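# Shelve floor cartons at the far end of the aisle

## Task

Take every carton currently lying on the aisle floor and set it on a shelf at the aisle's far end. Each carton must sit directly on the shelf surface (not stacked on another carton), upright and flat, and fully within the shelf's edges. The robot must not tip over or finish leaning, and no carton may count as placed if it stays put only because the robot is still holding or pressing it.

## Robot and tools

ROBOT. A Hello Robot Stretch 3 with a single arm. It has a two-wheel base (0.33 m long, 0.34 m wide) that only drives straight or spins in place, never sideways. A turn pivots about the point midway between the drive wheels, 0.05 m behind the front edge. A mast carries a lift, and the telescoping arm on it reaches out toward the robot's RIGHT side. The arm ends in a wrist (yaw, pitch, roll) and a two-finger gripper with round 0.04 m pads. To move the gripper along the robot's forward direction, drive the base. Stowed (arm in, wrist folded), a spin sweeps a 0.28 m radius; an unfolded level wrist reaches past that. A pan/tilt head holds head_camera and nav_camera; wrist_camera rides on the gripper.

FRAMES. Base frame: origin on the floor between the drive wheels, x forward, y left, z up. hand_pose is reported in this frame, at the point where the closed fingertips meet. The odometry frame is the base frame as it was when the scene began. Heading runs -3.142 to 3.142, positive to the left.

execute_actions. Its single argument, actions, is a list of action objects run in order. An empty list just returns the current state and images. Each action may hold:
- robot: one command object, a list of up to 8 commands run in sequence (a list item may also be {"pause_s": s}, s at most 15), or {"stop": true}, which brakes everything and clears the queue.
- steps: integer 1 to 450 control steps at 30 per second (default 1). {"steps": n} by itself only waits.
- until: an early-exit condition, allowed only together with steps.
A command object may contain:
- base: exactly one key. translate_m is a relative drive in metres, measured from where the base stands when that command begins; positive is forward; |value| at most 1. rotate_rad is a relative spin in radians; positive is counter-clockwise (left); |value| at most 3.2. Both are offsets, not poses.
- joints: absolute targets by name; any joint left out keeps its previous goal. lift_m 0 to 1.1 m (arm height on the mast). arm_m 0 to 0.52 m (extension). wrist_yaw_rad -1.345 to 4.42 (0 along the arm, positive swings toward the front, 3.0 folded over the base). wrist_pitch_rad -1.57 to 0.451 (0 level, negative tips the fingers down). wrist_roll_rad -2.911 to 2.911 (0 fingers side by side). gripper_m -0.089 to 0.179, larger is wider; the actual fingertip gap is smaller by about 0.007 when nearly shut and 0.025 when wide, and 0 below 0.007. head_pan_rad -3.953 to 1.73 (0 forward, positive left, -1.57 looks along the arm). head_tilt_rad -1.53 to 0.419 (negative looks down).
- contact_limits: {"arm_m": e}, e a motor effort in percent (1 to 100) at which the arm's motion halts; it holds until the next arm command and is capped at a maximum.
Motions start together, outlast their action, and are overridden immediately by any newer command (the rest of an older queue is thrown away). A queued command starts only after every motion of the previous one ends "done" (or "off_target" for base or gripper). One invalid or out-of-range number rejects the whole call.
until: {"robot": {...}} with fields such as status ("ended": nothing moving and queue not running), base_status, lift_m, lift_m_goal, lift_m_status, refusals, queue, queue_left; numbers use [op, value] with "=", "!=", "<", "<=", ">", ">=", compared at printed precision (do not wait with "="). {"any": {"status": "ended"}} fires when any one motion or the queue finishes.

zoom_image: camera is "head_camera", "nav_camera" or "wrist_camera"; region is [x0, y0, x1, y1] in pixels from the top-left, at most 504 by 504. Images are 896x504 (head), 672x504 (nav), 644x364 (wrist).

finished_scene: scene is the integer 1 or 2. It irreversibly ends that scene after a hold, reports success, and gives the next task. Let every motion come to rest first.

SPEED AND SAFETY. The base is fast (0.30 m/s, 1.9 rad/s) only with lift_m below 0.30, arm_m below 0.03 and wrist_yaw_rad above 2.54; otherwise 0.10 m/s and 0.63 rad/s. Fold or unfold the wrist only with lift_m 0.32 to 0.95, wrist_pitch_rad -0.4 and roll near 0; folded, the lift may drop to 0.25. With yaw below -0.4 keep pitch at -0.5 or lower. To grasp, command gripper_m below the carton's width; to let go, open at least 0.02 beyond where the pads touched. Neither reading nor "done" proves a hold; the stall guard can weaken a hard squeeze.
Tipping risks: pressing something rigid with the gripper higher than roughly 0.45 m, pushing again after a contact_stop, driving while the gripper is hooked on something fixed, and catching furniture (worst when reversing). If base_tilt leans, back out in small steps, free the gripper, and lower lift_m to about 0.2 if needed. Long hard pushes shut a wrist servo off for 10 s. Drops, slams and violent pushes are penalized; loose items may occasionally get nudged.

RESULTS. base_status gives the word plus (distance so far of goal). joint_goals, joint_status (moving, done, off_target, contact_stop, time_out, stopped, not_commanded, torque_fault), measured_speeds, and refusals/queue/queue_left. Lines starting refused:, dropped:, replaced: count actions and commands from 0. robot.on_its_own flags goals changed by the robot, slack or switched-off joints, and tilt. lidar_m: 12 ranges in 30-degree sectors, 1st straight ahead then counter-clockwise (4th left, 7th behind, 10th right), in a plane 0.17 m up. wrist_depth_mm (45 to 1000) and head_depth_mm (280 to 4000, sideways image) are 7x7 median depths. base_odometry, turned_by_wheels, turned_by_imu, base_tilt (forward/right, degrees), motor_effort in percent with bracketed peak. One image per camera comes back at the end of each call.

Each tool is called after ">>>" by a JSON object that holds its "fn" and its "kwargs", one argument or row to a line.

## Session

>>> {"fn": "execute_actions", "kwargs": {
  "actions": []
}}

Scene clock: 0.00 s.
robot.base_odometry: x=+0.000 y=+0.000 heading=+0.000 (m, m, rad; robot's odometry frame)
robot.turned_by_wheels: +0.000 (rad since the last result)
robot.turned_by_imu: +0.000 (rad since the last result)
robot.base_tilt: forward=-0.8 right=+1.0 (deg)
robot.lidar_m: 1.74 1.23 1.16 1.19 1.57 1.33 1.80 1.95 2.56 1.70 1.19 1.13
robot.head_depth_mm: 1703 2403 2859 2829 2774 2737 2467 / 1716 2469 2994 2909 2945 2915 2477 / 1726 2469 3052 3007 3054 3036 2422 / 1747 2374 2518 2549 2584 2610 2397 / 1762 2034 2043 2101 2109 2143 2137 / 1673 1737 1759 1782 1786 1805 1836 / 1491 1515 1516 1538 1548 1563 1578
robot.base_status: not_commanded
robot.joint_positions: lift_m=+0.390 arm_m=-0.002 wrist_yaw_rad=+3.143 wrist_pitch_rad=-0.358 wrist_roll_rad=-0.013 gripper_m=+0.037 head_pan_rad=-0.013 head_tilt_rad=+0.016
robot.joint_goals: lift_m=+0.390 arm_m=-0.002 wrist_yaw_rad=+3.143 wrist_pitch_rad=-0.358 wrist_roll_rad=-0.013 gripper_m=+0.037 head_pan_rad=-0.013 head_tilt_rad=+0.016
robot.joint_status: lift_m=not_commanded arm_m=not_commanded wrist_yaw_rad=not_commanded wrist_pitch_rad=not_commanded wrist_roll_rad=not_commanded gripper_m=not_commanded head_pan_rad=not_commanded head_tilt_rad=not_commanded
robot.measured_speeds: translate_m=+0.000 rotate_rad=+0.000 lift_m=+0.000 arm_m=+0.000 wrist_yaw_rad=+0.000 wrist_pitch_rad=+0.000 wrist_roll_rad=+0.000 head_pan_rad=+0.000 head_tilt_rad=+0.000
robot: refusals=0 queue=idle queue_left=0
robot.motor_effort: left_wheel=+0 right_wheel=+1 lift_m=+34 arm_m=+0 wrist_yaw_rad=+1 wrist_pitch_rad=+6 wrist_roll_rad=+0 gripper_m=+0 head_pan_rad=+0 head_tilt_rad=+1 (%)
robot.hand_pose: x=-0.0215 y=+0.0889 z=+0.4165 quat_wxyz=(+0.125, +0.691, +0.127, +0.701) (m; robot's base frame)
robot.wrist_depth_mm: - - - - - - 917 / - - - - - - 978 / - - - - - - - / - - - - 993 940 882 / 955 904 - 830 775 752 736 / 762 737 - 666 638 645 612 / 639 624 580 579 564 546 527
pictures: head_camera (sideways: a quarter turn clockwise sets it upright), nav_camera (sideways: a quarter turn counterclockwise sets it upright), wrist_camera
Images, in order (width x height): head_camera 896x504, nav_camera 672x504, wrist_camera 644x364.

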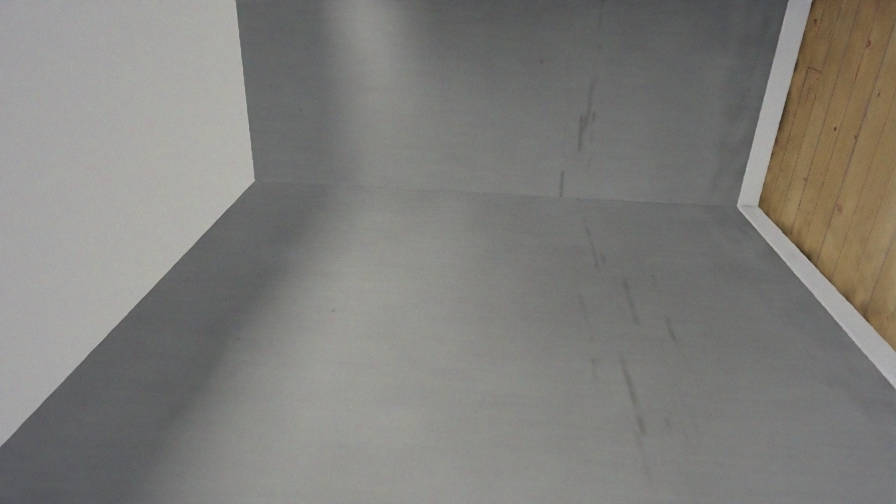

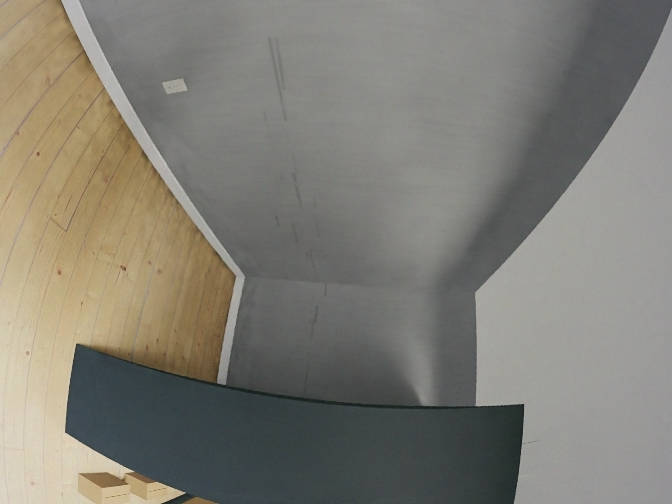

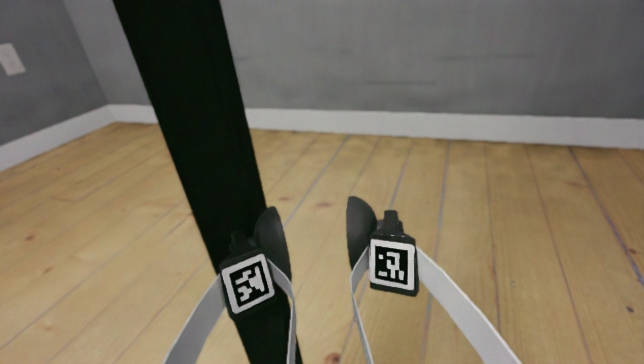

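>>> {"fn": "execute_actions", "kwargs": {
  "actions": [
    {"robot":{"joints":{"head_pan_rad":-1.57,"head_tilt_rad":-0.7}},"steps":200,"until":{"robot":{"status":"ended"}}},
    {"steps":5}
  ]
}}

>>> {"fn": "execute_actions", "kwargs": {
  "actions": [
    {"robot":{"joints":{"head_pan_rad":-3.1,"head_tilt_rad":-0.4}},"steps":200,"until":{"robot":{"status":"ended"}}},
    {"steps":5}
  ]
}}

>>> {"fn": "execute_actions", "kwargs": {
  "actions": [
    {"robot":{"joints":{"head_pan_rad":1.57,"head_tilt_rad":-0.5}},"steps":200,"until":{"robot":{"status":"ended"}}},
    {"steps":5}
  ]
}}

Scene clock: 5.70 s.
robot.base_odometry: x=+0.000 y=+0.000 heading=+0.000 (m, m, rad; robot's odometry frame)
robot.turned_by_wheels: +0.000 (rad since the last result)
robot.turned_by_imu: +0.000 (rad since the last result)
robot.base_tilt: forward=-0.9 right=+1.0 (deg)
robot.lidar_m: 1.74 1.23 1.16 1.19 1.57 1.32 1.80 1.95 2.56 1.70 1.19 1.13
robot.head_depth_mm: 2177 2376 2611 2142 1694 1403 1204 / 2299 2527 2703 2140 1684 1394 1199 / 2437 2688 2785 2092 1680 1394 1194 / 2525 2799 2776 2101 1665 1384 1189 / 2680 2957 2640 2064 1651 1375 1178 / 1452 1596 1770 1908 1655 1373 1176 / 1286 1412 1622 1882 1640 1356 1171
robot.base_status: not_commanded
robot.joint_positions: lift_m=+0.390 arm_m=-0.002 wrist_yaw_rad=+3.143 wrist_pitch_rad=-0.358 wrist_roll_rad=-0.013 gripper_m=+0.037 head_pan_rad=-1.563 head_tilt_rad=-0.691
robot.joint_goals: lift_m=+0.390 arm_m=-0.002 wrist_yaw_rad=+3.143 wrist_pitch_rad=-0.358 wrist_roll_rad=-0.013 gripper_m=+0.037 head_pan_rad=-1.570 head_tilt_rad=-0.700
robot.joint_status: lift_m=not_commanded arm_m=not_commanded wrist_yaw_rad=not_commanded wrist_pitch_rad=not_commanded wrist_roll_rad=not_commanded gripper_m=not_commanded head_pan_rad=done head_tilt_rad=done
robot.measured_speeds: translate_m=+0.000 rotate_rad=+0.000 lift_m=+0.000 arm_m=+0.000 wrist_yaw_rad=+0.000 wrist_pitch_rad=+0.000 wrist_roll_rad=+0.000 head_pan_rad=+0.000 head_tilt_rad=+0.000
robot: refusals=0 queue=done queue_left=0
robot.motor_effort: left_wheel=-1(1) right_wheel=+1(1) lift_m=+33(34) arm_m=-1(0) wrist_yaw_rad=+1(0) wrist_pitch_rad=+6(6) wrist_roll_rad=+0(0) gripper_m=+1(0) head_pan_rad=-3(35) head_tilt_rad=-3(26) (%)
robot.hand_pose: x=-0.0215 y=+0.0889 z=+0.4165 quat_wxyz=(+0.125, +0.691, +0.127, +0.701) (m; robot's base frame)
robot.wrist_depth_mm: - - - - - 986 919 / - - - - - - 955 / - - - - - - - / - - - - - 949 894 / 958 903 - 841 782 751 730 / 755 728 - 677 632 638 613 / 632 619 578 579 557 540 532
pictures: head_camera (sideways: a quarter turn clockwise sets it upright), nav_camera (sideways: a quarter turn counterclockwise sets it upright), wrist_camera
camera_calibration (this result's frames):
head_camera: T_world_to_cam=[[-0.0700537, 0.598807, -0.797824, 1.05671], [0.997535, 0.0388939, -0.0583978, 0.0772307], [-0.00393852, -0.799949, -0.600056, 0.739134], [0, 0, 0, 1]] pos_world=[-0.000102643, -0.0445016, 1.2911]
nav_camera: T_world_to_cam=[[0.0745115, -0.672799, 0.736064, -0.91965], [-0.997207, -0.054114, 0.0514841, -0.00609068], [0.00519296, -0.737844, -0.674951, 0.836507], [0, 0, 0, 1]] pos_world=[0.058107, -0.00185718, 1.24184]
wrist_camera: T_world_to_cam=[[0.995675, -0.0738314, -0.0563857, 0.0480682], [-0.0876293, -0.544873, -0.833927, 0.418111], [0.030847, 0.835262, -0.548986, 0.31991], [0, 0, 0, 1]] pos_world=[-0.0210898, -0.0358428, 0.527011]
Images, in order (width x height): head_camera 896x504, nav_camera 672x504, wrist_camera 644x364.

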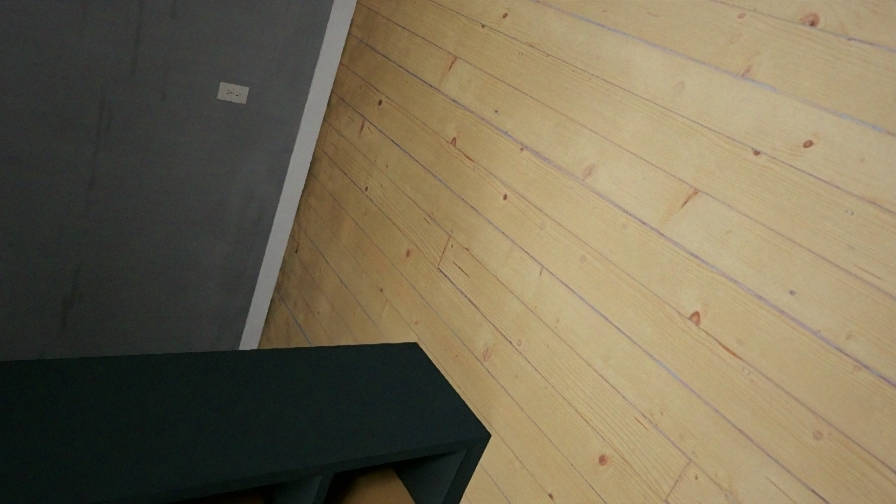

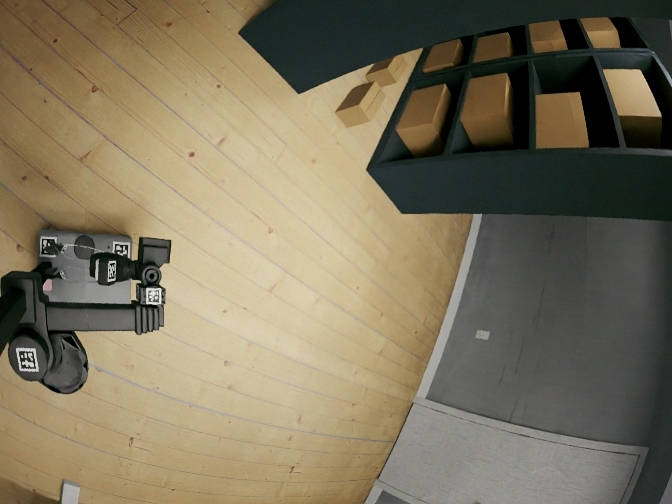

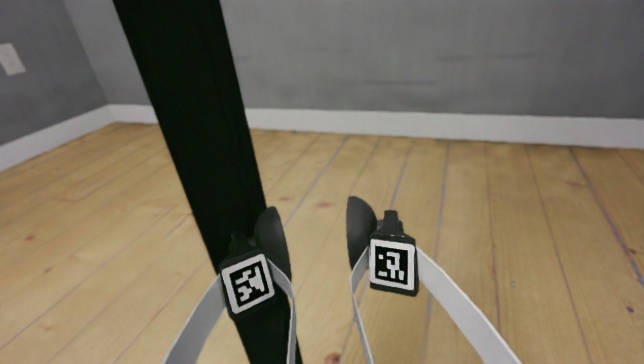

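Scene clock: 7.17 s.
robot.base_odometry: x=+0.000 y=+0.000 heading=+0.000 (m, m, rad; robot's odometry frame)
robot.turned_by_wheels: +0.000 (rad since the last result)
robot.turned_by_imu: +0.000 (rad since the last result)
robot.base_tilt: forward=-0.8 right=+0.9 (deg)
robot.lidar_m: 1.74 1.23 1.16 1.19 1.57 1.32 1.81 1.95 2.56 1.70 1.19 1.13
robot.head_depth_mm: 1490 1579 1676 1628 1196 1740 1440 / 1559 1659 1775 1608 1251 1726 1421 / 1663 1764 1878 1586 2073 1786 1413 / 1775 1884 1997 1553 2219 1751 1401 / 1874 2018 2145 1524 2271 1740 1395 / 1995 2161 2243 1620 2282 1738 1398 / 2156 2311 2486 1840 2138 1704 1383
robot.base_status: not_commanded
robot.joint_positions: lift_m=+0.390 arm_m=-0.002 wrist_yaw_rad=+3.143 wrist_pitch_rad=-0.358 wrist_roll_rad=-0.013 gripper_m=+0.037 head_pan_rad=-3.093 head_tilt_rad=-0.409
robot.joint_goals: lift_m=+0.390 arm_m=-0.002 wrist_yaw_rad=+3.143 wrist_pitch_rad=-0.358 wrist_roll_rad=-0.013 gripper_m=+0.037 head_pan_rad=-3.100 head_tilt_rad=-0.400
robot.joint_status: lift_m=not_commanded arm_m=not_commanded wrist_yaw_rad=not_commanded wrist_pitch_rad=not_commanded wrist_roll_rad=not_commanded gripper_m=not_commanded head_pan_rad=done head_tilt_rad=done
robot.measured_speeds: translate_m=+0.000 rotate_rad=+0.000 lift_m=+0.000 arm_m=+0.000 wrist_yaw_rad=+0.000 wrist_pitch_rad=+0.000 wrist_roll_rad=+0.000 head_pan_rad=+0.000 head_tilt_rad=+0.000
robot: refusals=0 queue=done queue_left=0
robot.motor_effort: left_wheel=+0(0) right_wheel=+1(1) lift_m=+33(34) arm_m=-1(1) wrist_yaw_rad=+0(1) wrist_pitch_rad=+6(6) wrist_roll_rad=+0(0) gripper_m=+0(0) head_pan_rad=-2(35) head_tilt_rad=+2(17) (%)
robot.hand_pose: x=-0.0215 y=+0.0889 z=+0.4165 quat_wxyz=(+0.125, +0.691, +0.127, +0.701) (m; robot's base frame)
robot.wrist_depth_mm: - - - - - 980 918 / - - - - - - 969 / - - - - - - - / - - - - 978 933 903 / 953 891 - 822 787 756 725 / 762 741 - 672 631 635 615 / 640 617 584 574 561 538 530
pictures: head_camera (sideways: a quarter turn clockwise sets it upright), nav_camera (sideways: a quarter turn counterclockwise sets it upright), wrist_camera
camera_calibration (this result's frames):
head_camera: T_world_to_cam=[[0.349934, 0.0824176, -0.933142, 1.23064], [0.0620812, -0.995973, -0.0646862, 0.0911465], [-0.934715, -0.0352947, -0.353642, 0.424184], [0, 0, 0, 1]] pos_world=[-0.0398105, 0.00432451, 1.30427]
nav_camera: T_world_to_cam=[[-0.437933, -0.0905853, 0.894432, -1.123], [-0.0785967, 0.994959, 0.0622837, -0.0257752], [-0.895565, -0.0430233, -0.442845, 0.540032], [0, 0, 0, 1]] pos_world=[-0.0101924, -0.0528484, 1.24521]
wrist_camera: T_world_to_cam=[[0.995675, -0.0738313, -0.0563855, 0.0480681], [-0.0876291, -0.544873, -0.833927, 0.418111], [0.030847, 0.835262, -0.548986, 0.31991], [0, 0, 0, 1]] pos_world=[-0.0210899, -0.0358428, 0.527011]
Images, in order (width x height): head_camera 896x504, nav_camera 672x504, wrist_camera 644x364.

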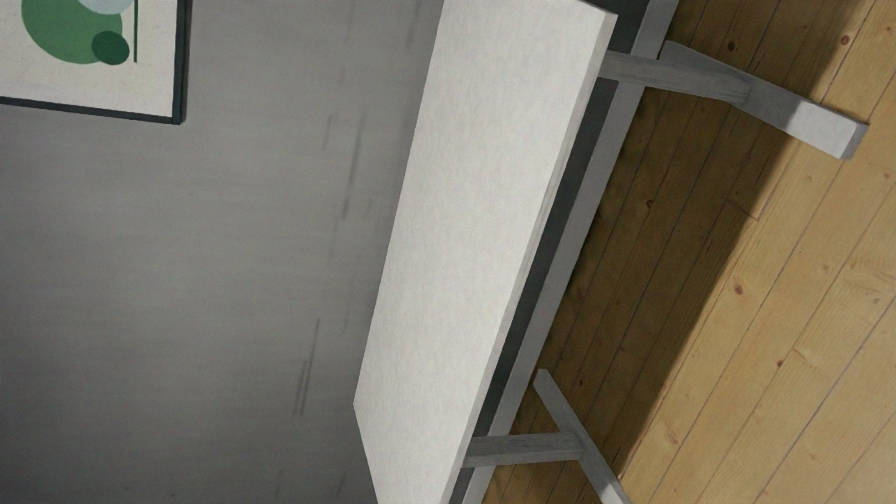

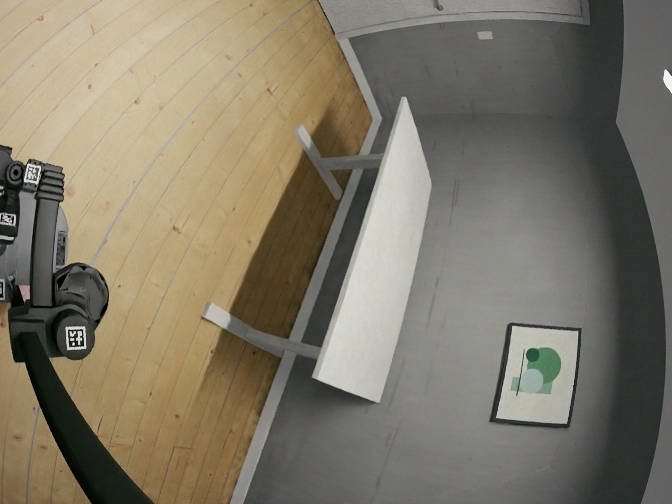

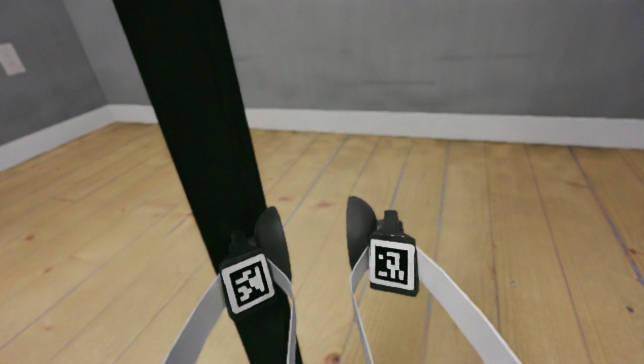

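Scene clock: 9.93 s.
robot.base_odometry: x=+0.000 y=+0.000 heading=+0.000 (m, m, rad; robot's odometry frame)
robot.turned_by_wheels: +0.000 (rad since the last result)
robot.turned_by_imu: +0.000 (rad since the last result)
robot.base_tilt: forward=-0.8 right=+1.0 (deg)
robot.lidar_m: 1.74 1.23 1.16 1.19 1.57 1.32 1.80 1.95 2.56 1.69 1.19 1.13
robot.head_depth_mm: 945 1013 1084 1155 1272 1386 1349 / 988 1063 1136 1224 1340 1483 1338 / 1046 1115 1204 1320 1446 1545 1329 / 1095 1184 1283 1406 1552 1617 1320 / 1155 1253 1356 1515 1667 1596 1314 / 1220 1337 1463 1620 1809 1602 1299 / 1307 1421 1558 1749 1904 1581 1298
robot.base_status: not_commanded
robot.joint_positions: lift_m=+0.390 arm_m=-0.002 wrist_yaw_rad=+3.143 wrist_pitch_rad=-0.358 wrist_roll_rad=-0.013 gripper_m=+0.037 head_pan_rad=+1.563 head_tilt_rad=-0.493
robot.joint_goals: lift_m=+0.390 arm_m=-0.002 wrist_yaw_rad=+3.143 wrist_pitch_rad=-0.358 wrist_roll_rad=-0.013 gripper_m=+0.037 head_pan_rad=+1.570 head_tilt_rad=-0.500
robot.joint_status: lift_m=not_commanded arm_m=not_commanded wrist_yaw_rad=not_commanded wrist_pitch_rad=not_commanded wrist_roll_rad=not_commanded gripper_m=not_commanded head_pan_rad=done head_tilt_rad=done
robot.measured_speeds: translate_m=+0.000 rotate_rad=+0.000 lift_m=+0.000 arm_m=+0.000 wrist_yaw_rad=+0.000 wrist_pitch_rad=+0.000 wrist_roll_rad=+0.000 head_pan_rad=+0.000 head_tilt_rad=+0.000
robot: refusals=0 queue=done queue_left=0
robot.motor_effort: left_wheel=-1(0) right_wheel=+1(1) lift_m=+33(34) arm_m=-1(1) wrist_yaw_rad=+0(1) wrist_pitch_rad=+6(6) wrist_roll_rad=+0(0) gripper_m=+1(1) head_pan_rad=+3(37) head_tilt_rad=-2(9) (%)
robot.hand_pose: x=-0.0215 y=+0.0889 z=+0.4165 quat_wxyz=(+0.125, +0.691, +0.127, +0.701) (m; robot's base frame)
robot.wrist_depth_mm: - - - - - - 906 / - - - - - - 963 / - - - - - - - / - - - - 992 945 909 / 955 901 - 831 778 753 725 / 757 728 - 678 629 635 610 / 630 623 580 573 567 538 535
pictures: head_camera (sideways: a quarter turn clockwise sets it upright), nav_camera (sideways: a quarter turn counterclockwise sets it upright), wrist_camera
camera_calibration (this result's frames):
head_camera: T_world_to_cam=[[0.0617762, -0.431906, -0.8998, 1.18889], [-0.997935, -0.0108269, -0.0633167, 0.0958227], [0.0176049, 0.901853, -0.431683, 0.519933], [0, 0, 0, 1]] pos_world=[0.0130264, 0.0456231, 1.30028]
nav_camera: T_world_to_cam=[[-0.0649595, 0.516627, 0.853743, -1.07221], [0.997859, 0.02711, 0.0595199, -0.0287366], [0.00760463, 0.855781, -0.517282, 0.631378], [0, 0, 0, 1]] pos_world=[-0.0457765, 0.0143898, 1.2437]
wrist_camera: T_world_to_cam=[[0.995675, -0.0738317, -0.0563857, 0.0480682], [-0.0876294, -0.544873, -0.833927, 0.418111], [0.0308472, 0.835262, -0.548986, 0.31991], [0, 0, 0, 1]] pos_world=[-0.0210898, -0.0358428, 0.527011]
Images, in order (width x height): head_camera 896x504, nav_camera 672x504, wrist_camera 644x364.

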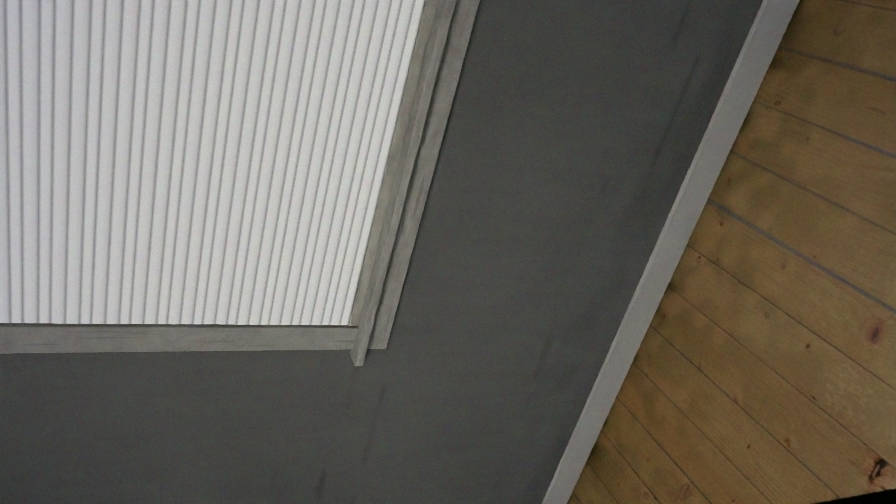

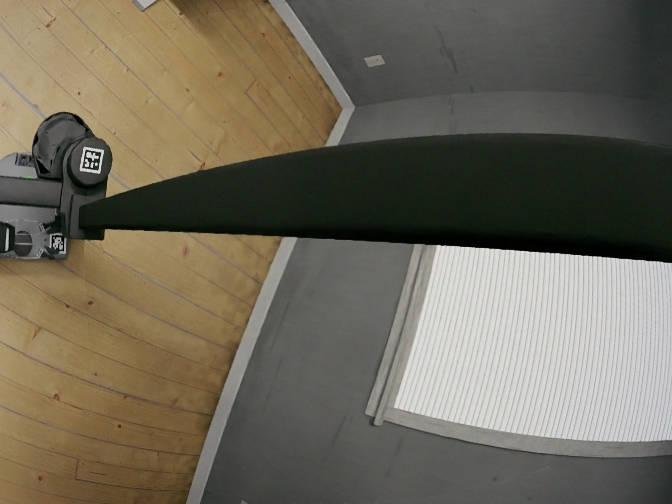

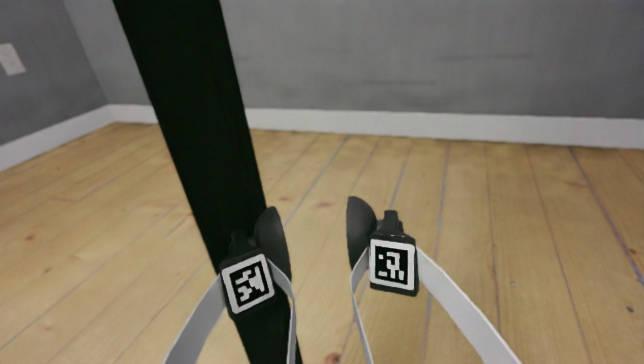

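>>> {"fn": "execute_actions", "kwargs": {
  "actions": [
    {"robot":{"base":{"translate_m":0.8},"joints":{"lift_m":0.28,"head_pan_rad":-1.57,"head_tilt_rad":-0.6}},"steps":450,"until":{"robot":{"status":"ended"}}},
    {"steps":5}
  ]
}}

Scene clock: 18.57 s.
robot.base_odometry: x=+0.800 y=+0.000 heading=+0.000 (m, m, rad; robot's odometry frame)
robot.turned_by_wheels: +0.000 (rad since the last result)
robot.turned_by_imu: -0.003 (rad since the last result)
robot.base_tilt: forward=-0.9 right=+1.0 (deg)
robot.lidar_m: 1.20 0.84 0.80 0.82 1.08 2.47 2.11 2.72 2.95 0.62 0.52 1.03
robot.head_depth_mm: 1384 2561 2920 2477 1878 1512 1268 / 1258 1330 1589 1963 1872 1501 1255 / 1328 1378 1915 2087 1788 1476 1253 / 688 774 885 1896 1583 1448 1246 / 586 645 715 803 916 1061 1186 / 513 554 607 668 746 844 966 / 456 489 529 575 632 723 871
robot.base_status: done (translate_m +0.8000 of +0.8000)
robot.joint_positions: lift_m=+0.280 arm_m=-0.002 wrist_yaw_rad=+3.143 wrist_pitch_rad=-0.360 wrist_roll_rad=-0.013 gripper_m=+0.037 head_pan_rad=-1.563 head_tilt_rad=-0.593
robot.joint_goals: lift_m=+0.280 arm_m=-0.002 wrist_yaw_rad=+3.143 wrist_pitch_rad=-0.360 wrist_roll_rad=-0.013 gripper_m=+0.037 head_pan_rad=-1.570 head_tilt_rad=-0.600
robot.joint_status: lift_m=done arm_m=not_commanded wrist_yaw_rad=not_commanded wrist_pitch_rad=not_commanded wrist_roll_rad=not_commanded gripper_m=not_commanded head_pan_rad=done head_tilt_rad=done
robot.measured_speeds: translate_m=+0.000 rotate_rad=+0.000 lift_m=+0.000 arm_m=+0.000 wrist_yaw_rad=+0.000 wrist_pitch_rad=+0.000 wrist_roll_rad=+0.000 head_pan_rad=+0.000 head_tilt_rad=+0.000
robot: refusals=0 queue=done queue_left=0
robot.motor_effort: left_wheel=+0(8) right_wheel=+0(10) lift_m=+29(33) arm_m=-1(1) wrist_yaw_rad=+1(0) wrist_pitch_rad=+7(7) wrist_roll_rad=+0(0) gripper_m=+0(1) head_pan_rad=-3(37) head_tilt_rad=-2(9) (%)
robot.hand_pose: x=-0.0215 y=+0.0888 z=+0.3061 quat_wxyz=(+0.126, +0.691, +0.128, +0.700) (m; robot's base frame)
robot.wrist_depth_mm: - - 884 830 755 682 641 / - - 979 897 829 748 688 / - - - 958 864 789 725 / 989 918 - 835 777 738 711 / 750 713 - 655 619 593 577 / 607 583 - 532 502 504 483 / 500 502 - - 439 431 418
pictures: head_camera (sideways: a quarter turn clockwise sets it upright), nav_camera (sideways: a quarter turn counterclockwise sets it upright), wrist_camera
camera_calibration (this result's frames):
head_camera: T_world_to_cam=[[-0.0693183, 0.517988, -0.852575, 1.12809], [0.997588, 0.0328736, -0.061136, 0.0808028], [-0.00364043, -0.854756, -0.519017, 0.633699], [0, 0, 0, 1]] pos_world=[-0.000103474, -0.0453357, 1.29562]
nav_camera: T_world_to_cam=[[0.0738085, -0.597661, 0.798344, -1.00083], [-0.997257, -0.0486966, 0.0557429, -0.0116417], [0.00556127, -0.800269, -0.599616, 0.738508], [0, 0, 0, 1]] pos_world=[0.0581527, -0.00771697, 1.24247]
wrist_camera: T_world_to_cam=[[0.995675, -0.0739151, -0.0562755, 0.0417993], [-0.0876283, -0.546095, -0.833127, 0.325746], [0.0308489, 0.834456, -0.550211, 0.259838], [0, 0, 0, 1]] pos_world=[-0.0210897, -0.0358459, 0.416706]
Images, in order (width x height): head_camera 896x504, nav_camera 672x504, wrist_camera 644x364.

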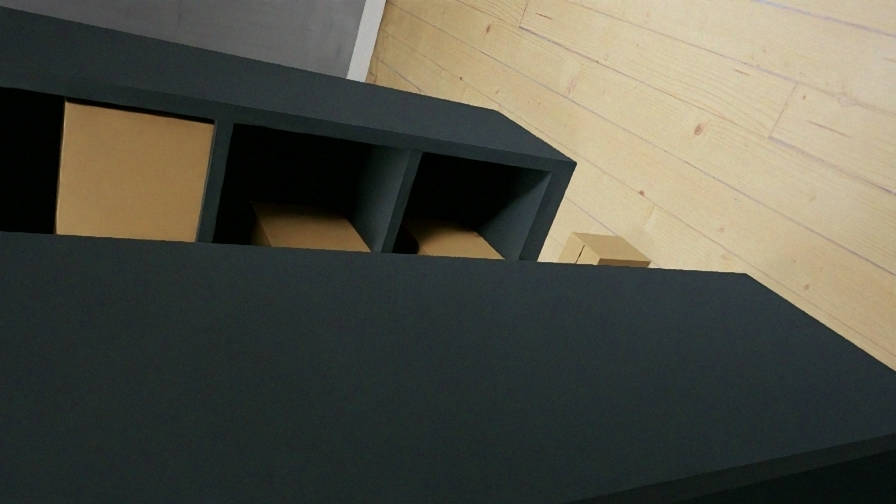

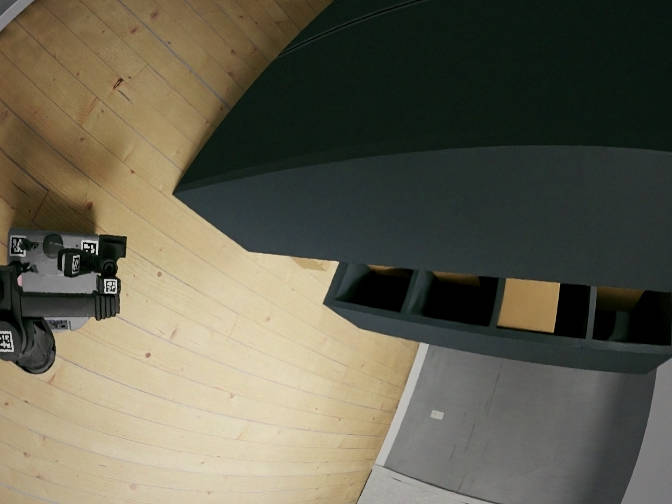

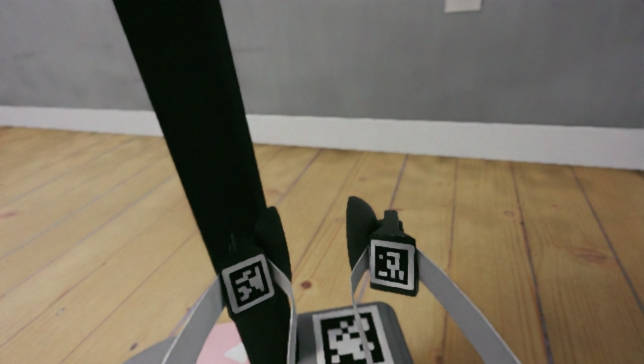

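>>> {"fn": "execute_actions", "kwargs": {
  "actions": [
    {"robot":[{"base":{"rotate_rad":-2.207},"joints":{"head_pan_rad":0,"head_tilt_rad":-0.6}},{"base":{"translate_m":1.0}},{"base":{"translate_m":0.145}},{"base":{"rotate_rad":1.732}}],"steps":450,"until":{"robot":{"status":"ended"}}},
    {"steps":5}
  ]
}}

Scene clock: 46.90 s.
robot.base_odometry: x=+0.120 y=-0.921 heading=-0.475 (m, m, rad; robot's odometry frame)
robot.turned_by_wheels: -0.475 (rad since the last result)
robot.turned_by_imu: -0.478 (rad since the last result)
robot.base_tilt: forward=-0.8 right=+0.9 (deg)
robot.lidar_m: 0.72 0.71 0.86 1.93 1.99 1.89 1.89 1.94 1.86 1.82 0.88 0.66
robot.head_depth_mm: 1195 828 788 731 775 884 1064 / 1265 1330 1320 1145 1163 989 1094 / 2061 2268 2380 2135 1734 1460 1249 / 2075 2280 2529 2378 1693 1451 1244 / 2090 2289 2509 2368 1822 1311 1211 / 2034 1818 1677 1775 1749 1458 1229 / 1196 1104 1262 1178 1262 1279 1174
robot.base_status: done (rotate_rad +1.7318 of +1.7320)
robot.joint_positions: lift_m=+0.280 arm_m=-0.002 wrist_yaw_rad=+3.143 wrist_pitch_rad=-0.360 wrist_roll_rad=-0.013 gripper_m=+0.037 head_pan_rad=-0.007 head_tilt_rad=-0.594
robot.joint_goals: lift_m=+0.280 arm_m=-0.002 wrist_yaw_rad=+3.143 wrist_pitch_rad=-0.360 wrist_roll_rad=-0.013 gripper_m=+0.037 head_pan_rad=+0.000 head_tilt_rad=-0.600
robot.joint_status: lift_m=done arm_m=not_commanded wrist_yaw_rad=not_commanded wrist_pitch_rad=not_commanded wrist_roll_rad=not_commanded gripper_m=not_commanded head_pan_rad=done head_tilt_rad=done
robot.measured_speeds: translate_m=+0.000 rotate_rad=+0.000 lift_m=+0.000 arm_m=+0.000 wrist_yaw_rad=+0.000 wrist_pitch_rad=+0.000 wrist_roll_rad=+0.000 head_pan_rad=+0.000 head_tilt_rad=+0.000
robot: refusals=0 queue=done queue_left=0
robot.motor_effort: left_wheel=-4(11) right_wheel=+5(18) lift_m=+29(29) arm_m=-1(1) wrist_yaw_rad=+0(1) wrist_pitch_rad=+6(7) wrist_roll_rad=+0(0) gripper_m=+1(0) head_pan_rad=+3(36) head_tilt_rad=-2(2) (%)
robot.hand_pose: x=-0.0215 y=+0.0887 z=+0.3061 quat_wxyz=(+0.126, +0.691, +0.128, +0.700) (m; robot's base frame)
robot.wrist_depth_mm: - - - - - - 661 / - - - - - - 687 / - - - - - 906 705 / - 921 - 814 786 733 676 / 748 713 - 661 627 591 571 / 610 579 - 534 506 509 481 / 504 496 - - 439 432 420
pictures: head_camera (sideways: a quarter turn clockwise sets it upright), nav_camera (sideways: a quarter turn counterclockwise sets it upright), wrist_camera
camera_calibration (this result's frames):
head_camera: T_world_to_cam=[[-0.519624, -0.0616612, -0.852167, 1.13031], [-0.0181947, 0.997965, -0.0611163, 0.0869734], [0.854201, -0.0162526, -0.519689, 0.629341], [0, 0, 0, 1]] pos_world=[0.0513343, -0.00687189, 1.29559]
nav_camera: T_world_to_cam=[[0.599313, 0.0649753, 0.797874, -1.00342], [0.0340165, -0.997867, 0.0557108, -0.0178906], [0.799792, -0.00624726, -0.600245, 0.734481], [0, 0, 0, 1]] pos_world=[0.0145377, 0.0519334, 1.24247]
wrist_camera: T_world_to_cam=[[0.995675, -0.0739155, -0.0562748, 0.0417952], [-0.0876281, -0.546101, -0.833123, 0.325714], [0.030849, 0.834452, -0.550217, 0.259879], [0, 0, 0, 1]] pos_world=[-0.0210897, -0.0358942, 0.416702]
Images, in order (width x height): head_camera 896x504, nav_camera 672x504, wrist_camera 644x364.

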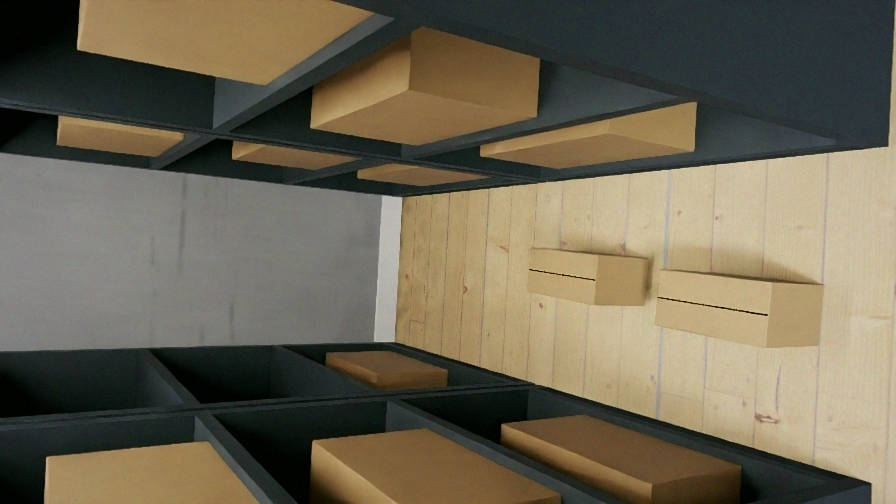

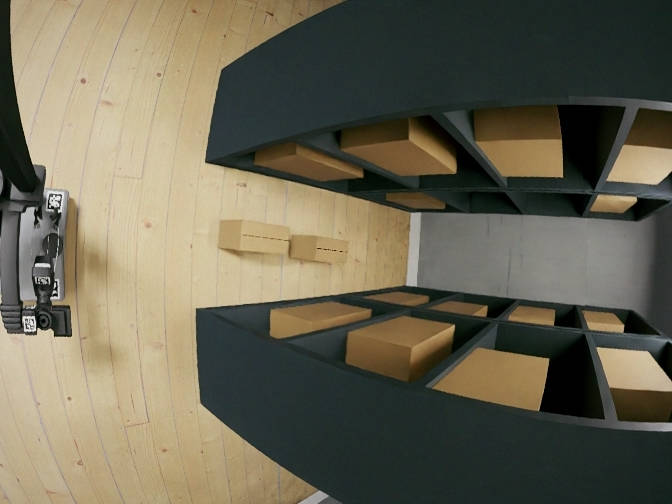

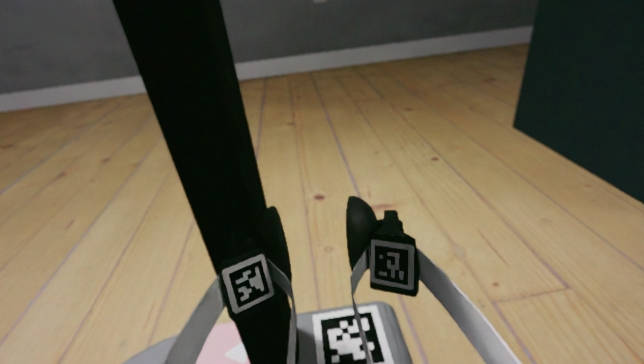

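>>> {"fn": "execute_actions", "kwargs": {
  "actions": [
    {"robot":[{"joints":{"lift_m":0.4,"wrist_pitch_rad":-0.4,"wrist_roll_rad":0}},{"base":{"rotate_rad":1.571},"joints":{"wrist_yaw_rad":0,"gripper_m":0.179,"head_pan_rad":-1.57,"head_tilt_rad":-0.8}},{"joints":{"lift_m":0.12,"wrist_pitch_rad":-0.2}}],"steps":450,"until":{"robot":{"status":"ended"}}},
    {"steps":5}
  ]
}}

Scene clock: 75.10 s.
robot.base_odometry: x=+0.120 y=-0.921 heading=+1.096 (m, m, rad; robot's odometry frame)
robot.turned_by_wheels: +1.571 (rad since the last result)
robot.turned_by_imu: +1.566 (rad since the last result)
robot.base_tilt: forward=-0.8 right=+0.9 (deg)
robot.lidar_m: 1.93 2.00 1.88 1.89 2.36 1.86 1.82 0.88 0.67 0.72 0.72 0.87
robot.head_depth_mm: 1009 1055 1032 819 950 1232 1161 / 1632 1396 1338 1335 1409 1246 1157 / 2133 2394 2237 1826 1537 1313 1149 / 2137 2437 2308 1683 1435 1312 1146 / 2153 2361 2234 1836 1444 1299 1135 / 1339 1503 1667 1626 1490 1299 1138 / 977 1168 1063 1094 1236 1244 1127
robot.base_status: done (rotate_rad +1.5708 of +1.5710)
robot.joint_positions: lift_m=+0.120 arm_m=-0.002 wrist_yaw_rad=+0.003 wrist_pitch_rad=-0.221 wrist_roll_rad=-0.005 gripper_m=+0.179 head_pan_rad=-1.563 head_tilt_rad=-0.790
robot.joint_goals: lift_m=+0.120 arm_m=-0.002 wrist_yaw_rad=+0.000 wrist_pitch_rad=-0.200 wrist_roll_rad=+0.000 gripper_m=+0.179 head_pan_rad=-1.570 head_tilt_rad=-0.800
robot.joint_status: lift_m=done arm_m=not_commanded wrist_yaw_rad=done wrist_pitch_rad=done wrist_roll_rad=done gripper_m=done head_pan_rad=done head_tilt_rad=done
robot.measured_speeds: translate_m=+0.000 rotate_rad=+0.000 lift_m=+0.000 arm_m=+0.000 wrist_yaw_rad=+0.000 wrist_pitch_rad=+0.000 wrist_roll_rad=+0.000 head_pan_rad=+0.000 head_tilt_rad=+0.000
robot: refusals=0 queue=done queue_left=0
robot.motor_effort: left_wheel=-4(8) right_wheel=+6(11) lift_m=+29(41) arm_m=-2(1) wrist_yaw_rad=-2(5) wrist_pitch_rad=+9(11) wrist_roll_rad=+2(3) gripper_m=+1(100) head_pan_rad=-3(35) head_tilt_rad=-3(14) (%)
robot.hand_pose: x=-0.0208 y=-0.3874 z=+0.1792 quat_wxyz=(+0.705, +0.079, -0.701, -0.077) (m; robot's base frame)
robot.wrist_depth_mm: - - - - 688 358 363 / 565 874 - - 735 380 383 / 555 814 483 983 758 405 413 / 577 727 504 681 609 428 442 / 503 588 529 515 487 443 442 / 440 449 422 409 388 364 340 / - 356 348 336 320 311 295
pictures: head_camera (sideways: a quarter turn clockwise sets it upright), nav_camera (sideways: a quarter turn counterclockwise sets it upright), wrist_camera
camera_calibration (this result's frames):
head_camera: T_world_to_cam=[[-0.0705107, 0.674856, -0.734573, 0.974271], [0.9975, 0.0442958, -0.0550539, 0.0728703], [-0.004615, -0.736618, -0.676293, 0.838308], [0, 0, 0, 1]] pos_world=[-0.000122868, -0.0432076, 1.28663]
nav_camera: T_world_to_cam=[[0.0749011, -0.742372, 0.665788, -0.828071], [-0.997181, -0.0587569, 0.0466673, 0.00018643], [0.00447514, -0.667407, -0.74468, 0.927199], [0, 0, 0, 1]] pos_world=[0.05806, 0.00409319, 1.24178]
wrist_camera: T_world_to_cam=[[-0.995076, 0.0656439, -0.0742624, 0.0145815], [0.0952331, 0.425548, -0.899911, 0.352227], [-0.0274714, -0.902552, -0.429704, -0.108364], [0, 0, 0, 1]] pos_world=[-0.0220109, -0.248651, 0.271492]
Images, in order (width x height): head_camera 896x504, nav_camera 672x504, wrist_camera 644x364.

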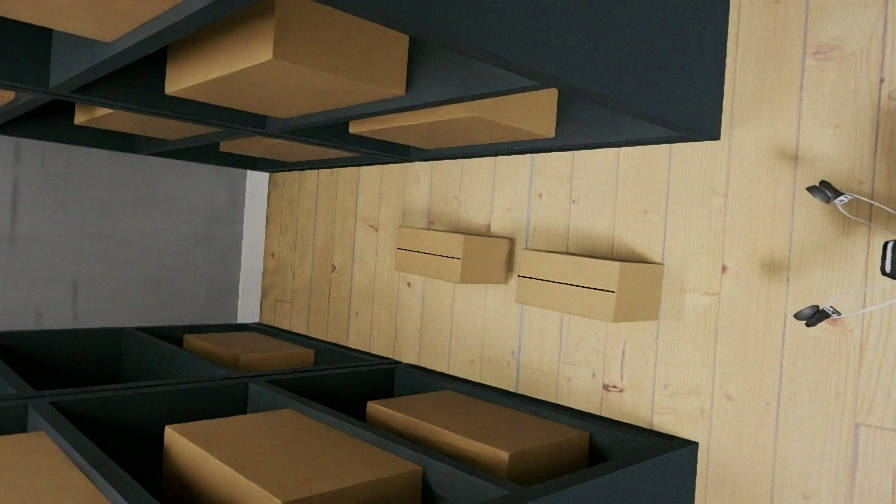

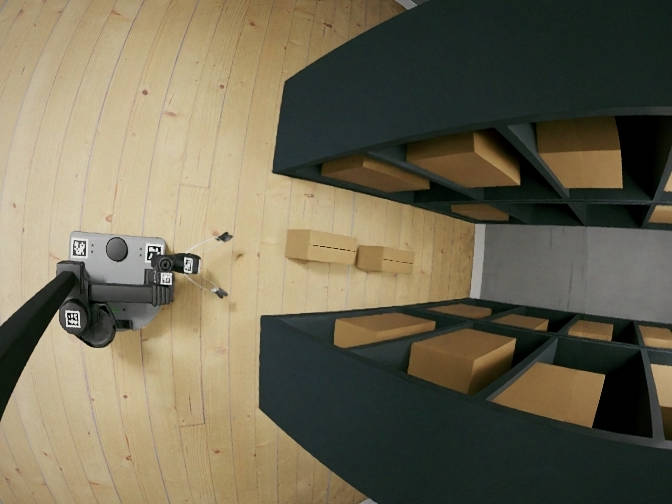

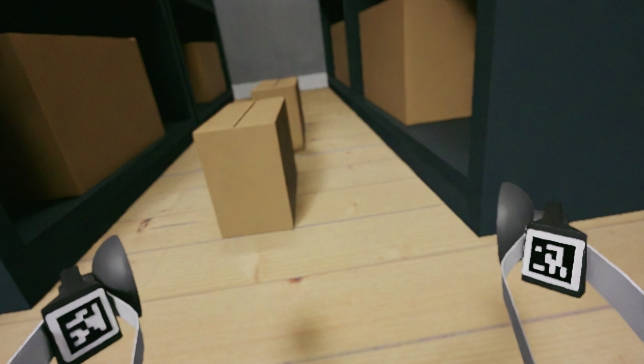

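>>> {"fn": "execute_actions", "kwargs": {
  "actions": [
    {"robot":[{"base":{"translate_m":0.07},"joints":{"lift_m":0.03,"arm_m":0.25}},{"joints":{"arm_m":0.42}}],"steps":450,"until":{"robot":{"status":"ended"}}},
    {"steps":5}
  ]
}}

Scene clock: 80.83 s.
robot.base_odometry: x=+0.152 y=-0.859 heading=+1.096 (m, m, rad; robot's odometry frame)
robot.turned_by_wheels: +0.000 (rad since the last result)
robot.turned_by_imu: -0.001 (rad since the last result)
robot.base_tilt: forward=-0.8 right=+1.0 (deg)
robot.lidar_m: 1.86 1.92 2.36 1.87 2.36 1.94 1.89 0.88 0.70 1.22 0.68 0.87
robot.head_depth_mm: 1218 1279 1115 1145 1009 1225 1157 / 2054 1816 1659 1586 1464 1290 1152 / 2144 2431 2336 1814 1550 1321 1151 / 2152 2449 2330 1690 1347 1342 1124 / 2114 2163 2138 1823 1524 1297 1141 / 1129 1388 1253 1376 1391 1270 1139 / 817 996 956 885 1018 1238 1136
robot.base_status: done (translate_m +0.0700 of +0.0700)
robot.joint_positions: lift_m=+0.070 arm_m=+0.250 wrist_yaw_rad=+0.001 wrist_pitch_rad=-0.221 wrist_roll_rad=-0.004 gripper_m=+0.179 head_pan_rad=-1.563 head_tilt_rad=-0.790
robot.joint_goals: lift_m=+0.070 arm_m=+0.250 wrist_yaw_rad=+0.000 wrist_pitch_rad=-0.200 wrist_roll_rad=+0.000 gripper_m=+0.179 head_pan_rad=-1.570 head_tilt_rad=-0.800
robot.joint_status: lift_m=contact_stop arm_m=done wrist_yaw_rad=done wrist_pitch_rad=done wrist_roll_rad=done gripper_m=done head_pan_rad=done head_tilt_rad=done
robot.measured_speeds: translate_m=+0.000 rotate_rad=+0.000 lift_m=+0.000 arm_m=+0.000 wrist_yaw_rad=+0.000 wrist_pitch_rad=+0.000 wrist_roll_rad=+0.000 head_pan_rad=+0.000 head_tilt_rad=+0.000
robot: refusals=0 queue=dropped queue_left=0
robot.on_its_own: lift_m is slack since a contact_stop, until your next command for it (your +0.030 is given up)
robot.motor_effort: left_wheel=-4(5) right_wheel=+6(11) lift_m=+33(66) arm_m=+5(15) wrist_yaw_rad=-1(2) wrist_pitch_rad=+9(61) wrist_roll_rad=+2(2) gripper_m=+0(1) head_pan_rad=-2(3) head_tilt_rad=-3(4) (%)
robot.hand_pose: x=-0.0212 y=-0.6394 z=+0.1290 quat_wxyz=(+0.705, +0.079, -0.701, -0.078) (m; robot's base frame)
robot.wrist_depth_mm: 482 850 - - 803 472 468 / 474 887 - - 851 493 494 / 450 685 225 226 745 502 429 / 430 590 235 238 530 459 335 / 402 485 254 257 394 378 325 / 367 367 279 276 316 298 277 / - 291 285 273 262 252 239
pictures: head_camera (sideways: a quarter turn clockwise sets it upright), nav_camera (sideways: a quarter turn counterclockwise sets it upright), wrist_camera
ARM HIT: the arm struck its own base hard.
dropped: robot: command 0 of its queue: lift_m: contact_stop
camera_calibration (this result's frames):
head_camera: T_world_to_cam=[[-0.0704499, 0.675093, -0.734361, 0.973994], [0.997504, 0.0442207, -0.0550425, 0.0728553], [-0.00468486, -0.736406, -0.676524, 0.838608], [0, 0, 0, 1]] pos_world=[-0.000126907, -0.0432022, 1.28661]
nav_camera: T_world_to_cam=[[0.074834, -0.742588, 0.665555, -0.827767], [-0.997186, -0.0586791, 0.0466513, 0.000207294], [0.00441152, -0.667174, -0.744889, 0.927472], [0, 0, 0, 1]] pos_world=[0.0580602, 0.00410722, 1.24178]
wrist_camera: T_world_to_cam=[[-0.994949, 0.0671092, -0.0746532, 0.0280491], [0.0962071, 0.425216, -0.899964, 0.414204], [-0.0286521, -0.9026, -0.429525, -0.357421], [0, 0, 0, 1]] pos_world=[-0.0221828, -0.500617, 0.221342]
Images, in order (width x height): head_camera 896x504, nav_camera 672x504, wrist_camera 644x364.

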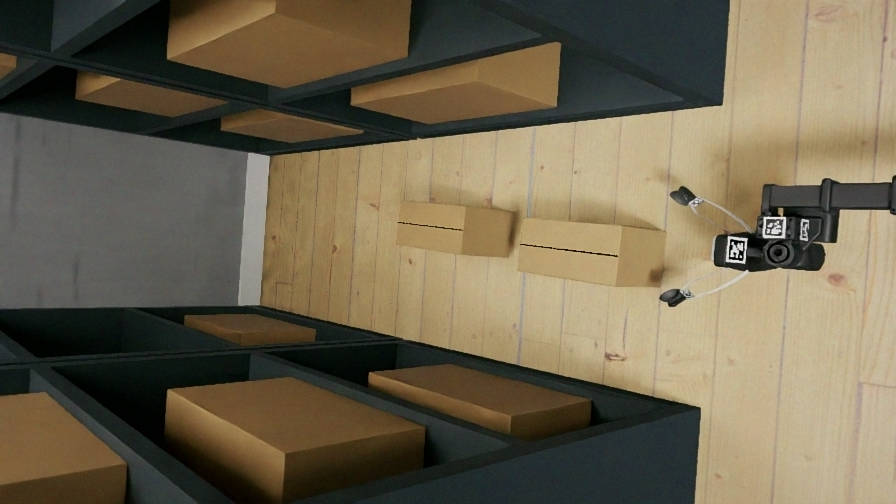

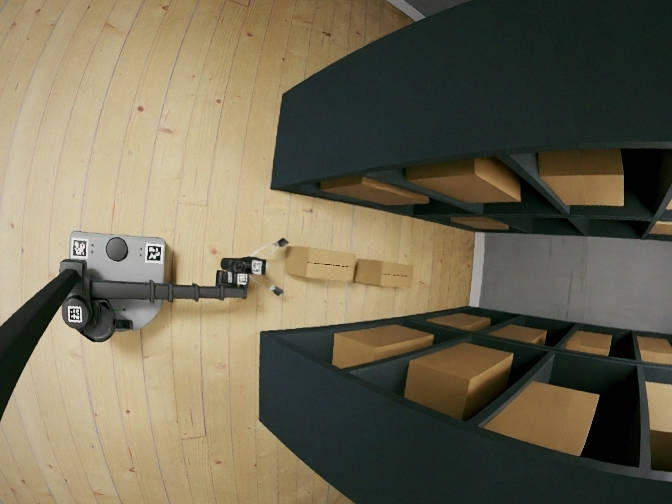

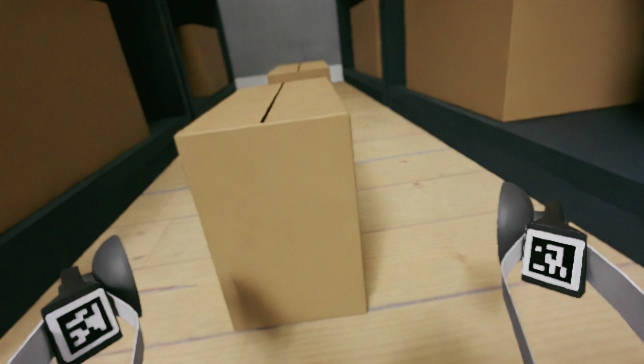

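>>> {"fn": "execute_actions", "kwargs": {
  "actions": [
    {"robot":[{"base":{"translate_m":0.025},"joints":{"lift_m":0.085,"wrist_pitch_rad":-0.35}},{"joints":{"arm_m":0.44}}],"steps":450,"until":{"robot":{"status":"ended"}}},
    {"steps":5}
  ]
}}

Scene clock: 87.40 s.
robot.base_odometry: x=+0.163 y=-0.837 heading=+1.096 (m, m, rad; robot's odometry frame)
robot.turned_by_wheels: +0.000 (rad since the last result)
robot.turned_by_imu: -0.001 (rad since the last result)
robot.base_tilt: forward=-0.8 right=+1.0 (deg)
robot.lidar_m: 1.84 1.90 2.35 1.86 2.35 1.97 1.92 0.88 0.71 1.12 0.67 0.87
robot.head_depth_mm: 1249 1307 1176 1151 1074 1229 1156 / 2083 2024 1731 1709 1497 1313 1157 / 2121 2419 2366 1813 1546 1312 1169 / 2160 2436 2321 1802 1364 1281 1146 / 2095 2061 2098 1824 1541 1299 1138 / 1033 1212 1161 1257 1357 1273 1129 / 804 772 921 838 1007 1245 1130
robot.base_status: done (translate_m +0.0250 of +0.0250)
robot.joint_positions: lift_m=+0.085 arm_m=+0.440 wrist_yaw_rad=+0.001 wrist_pitch_rad=-0.365 wrist_roll_rad=-0.004 gripper_m=+0.179 head_pan_rad=-1.563 head_tilt_rad=-0.790
robot.joint_goals: lift_m=+0.085 arm_m=+0.440 wrist_yaw_rad=+0.000 wrist_pitch_rad=-0.350 wrist_roll_rad=+0.000 gripper_m=+0.179 head_pan_rad=-1.570 head_tilt_rad=-0.800
robot.joint_status: lift_m=done arm_m=done wrist_yaw_rad=done wrist_pitch_rad=done wrist_roll_rad=done gripper_m=done head_pan_rad=done head_tilt_rad=done
robot.measured_speeds: translate_m=+0.000 rotate_rad=+0.000 lift_m=+0.000 arm_m=+0.000 wrist_yaw_rad=+0.000 wrist_pitch_rad=+0.000 wrist_roll_rad=+0.000 head_pan_rad=+0.000 head_tilt_rad=+0.000
robot: refusals=0 queue=done queue_left=0
robot.motor_effort: left_wheel=-4(6) right_wheel=+5(12) lift_m=+37(40) arm_m=+5(6) wrist_yaw_rad=-1(1) wrist_pitch_rad=+6(11) wrist_roll_rad=+2(2) gripper_m=+0(0) head_pan_rad=-2(3) head_tilt_rad=-3(3) (%)
robot.hand_pose: x=-0.0213 y=-0.8154 z=+0.1096 quat_wxyz=(+0.697, +0.129, -0.694, -0.128) (m; robot's base frame)
robot.wrist_depth_mm: 450 703 - 426 800 502 355 / 434 734 206 177 184 498 363 / 418 523 126 115 107 446 350 / 390 98 91 87 87 88 347 / 359 88 90 92 94 96 306 / 336 98 101 103 106 113 247 / - 118 114 117 121 219 219
pictures: head_camera (sideways: a quarter turn clockwise sets it upright), nav_camera (sideways: a quarter turn counterclockwise sets it upright), wrist_camera
camera_calibration (this result's frames):
head_camera: T_world_to_cam=[[-0.0704458, 0.675094, -0.734361, 0.973994], [0.997505, 0.0442145, -0.0550425, 0.0728553], [-0.00468943, -0.736406, -0.676524, 0.838609], [0, 0, 0, 1]] pos_world=[-0.000127175, -0.0432022, 1.28661]
nav_camera: T_world_to_cam=[[0.0748294, -0.742588, 0.665555, -0.827767], [-0.997187, -0.058673, 0.0466513, 0.000207304], [0.00440738, -0.667173, -0.744889, 0.927472], [0, 0, 0, 1]] pos_world=[0.0580603, 0.00410691, 1.24178]
wrist_camera: T_world_to_cam=[[-0.994926, 0.0775473, -0.0641065, 0.0456514], [0.0963134, 0.549757, -0.829754, 0.56547], [-0.0291022, -0.831717, -0.554436, -0.453155], [0, 0, 0, 1]] pos_world=[-0.0222304, -0.691308, 0.220882]
Images, in order (width x height): head_camera 896x504, nav_camera 672x504, wrist_camera 644x364.

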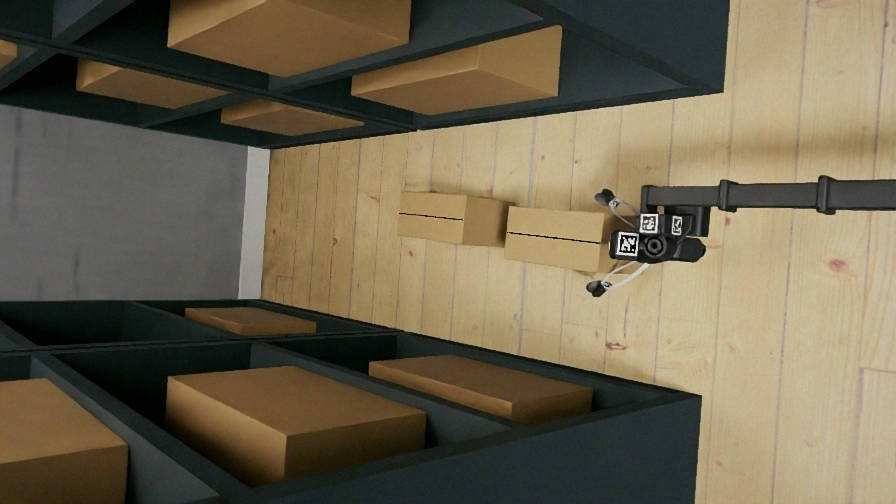

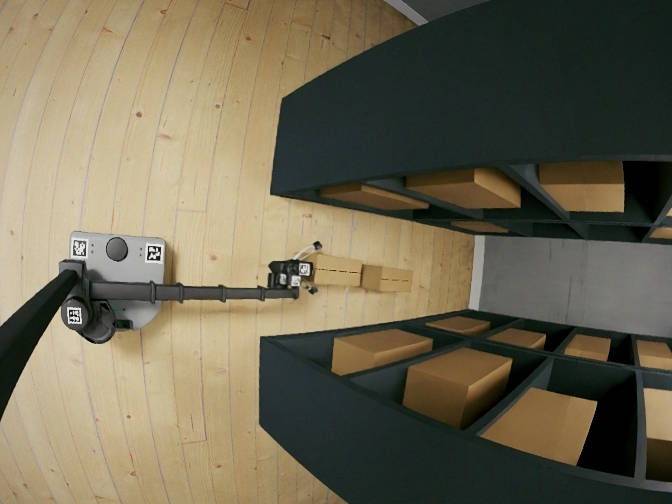

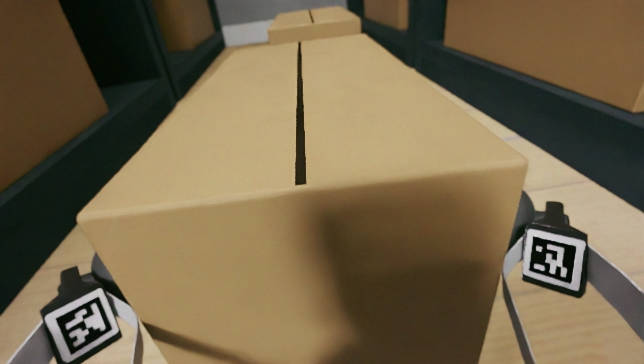

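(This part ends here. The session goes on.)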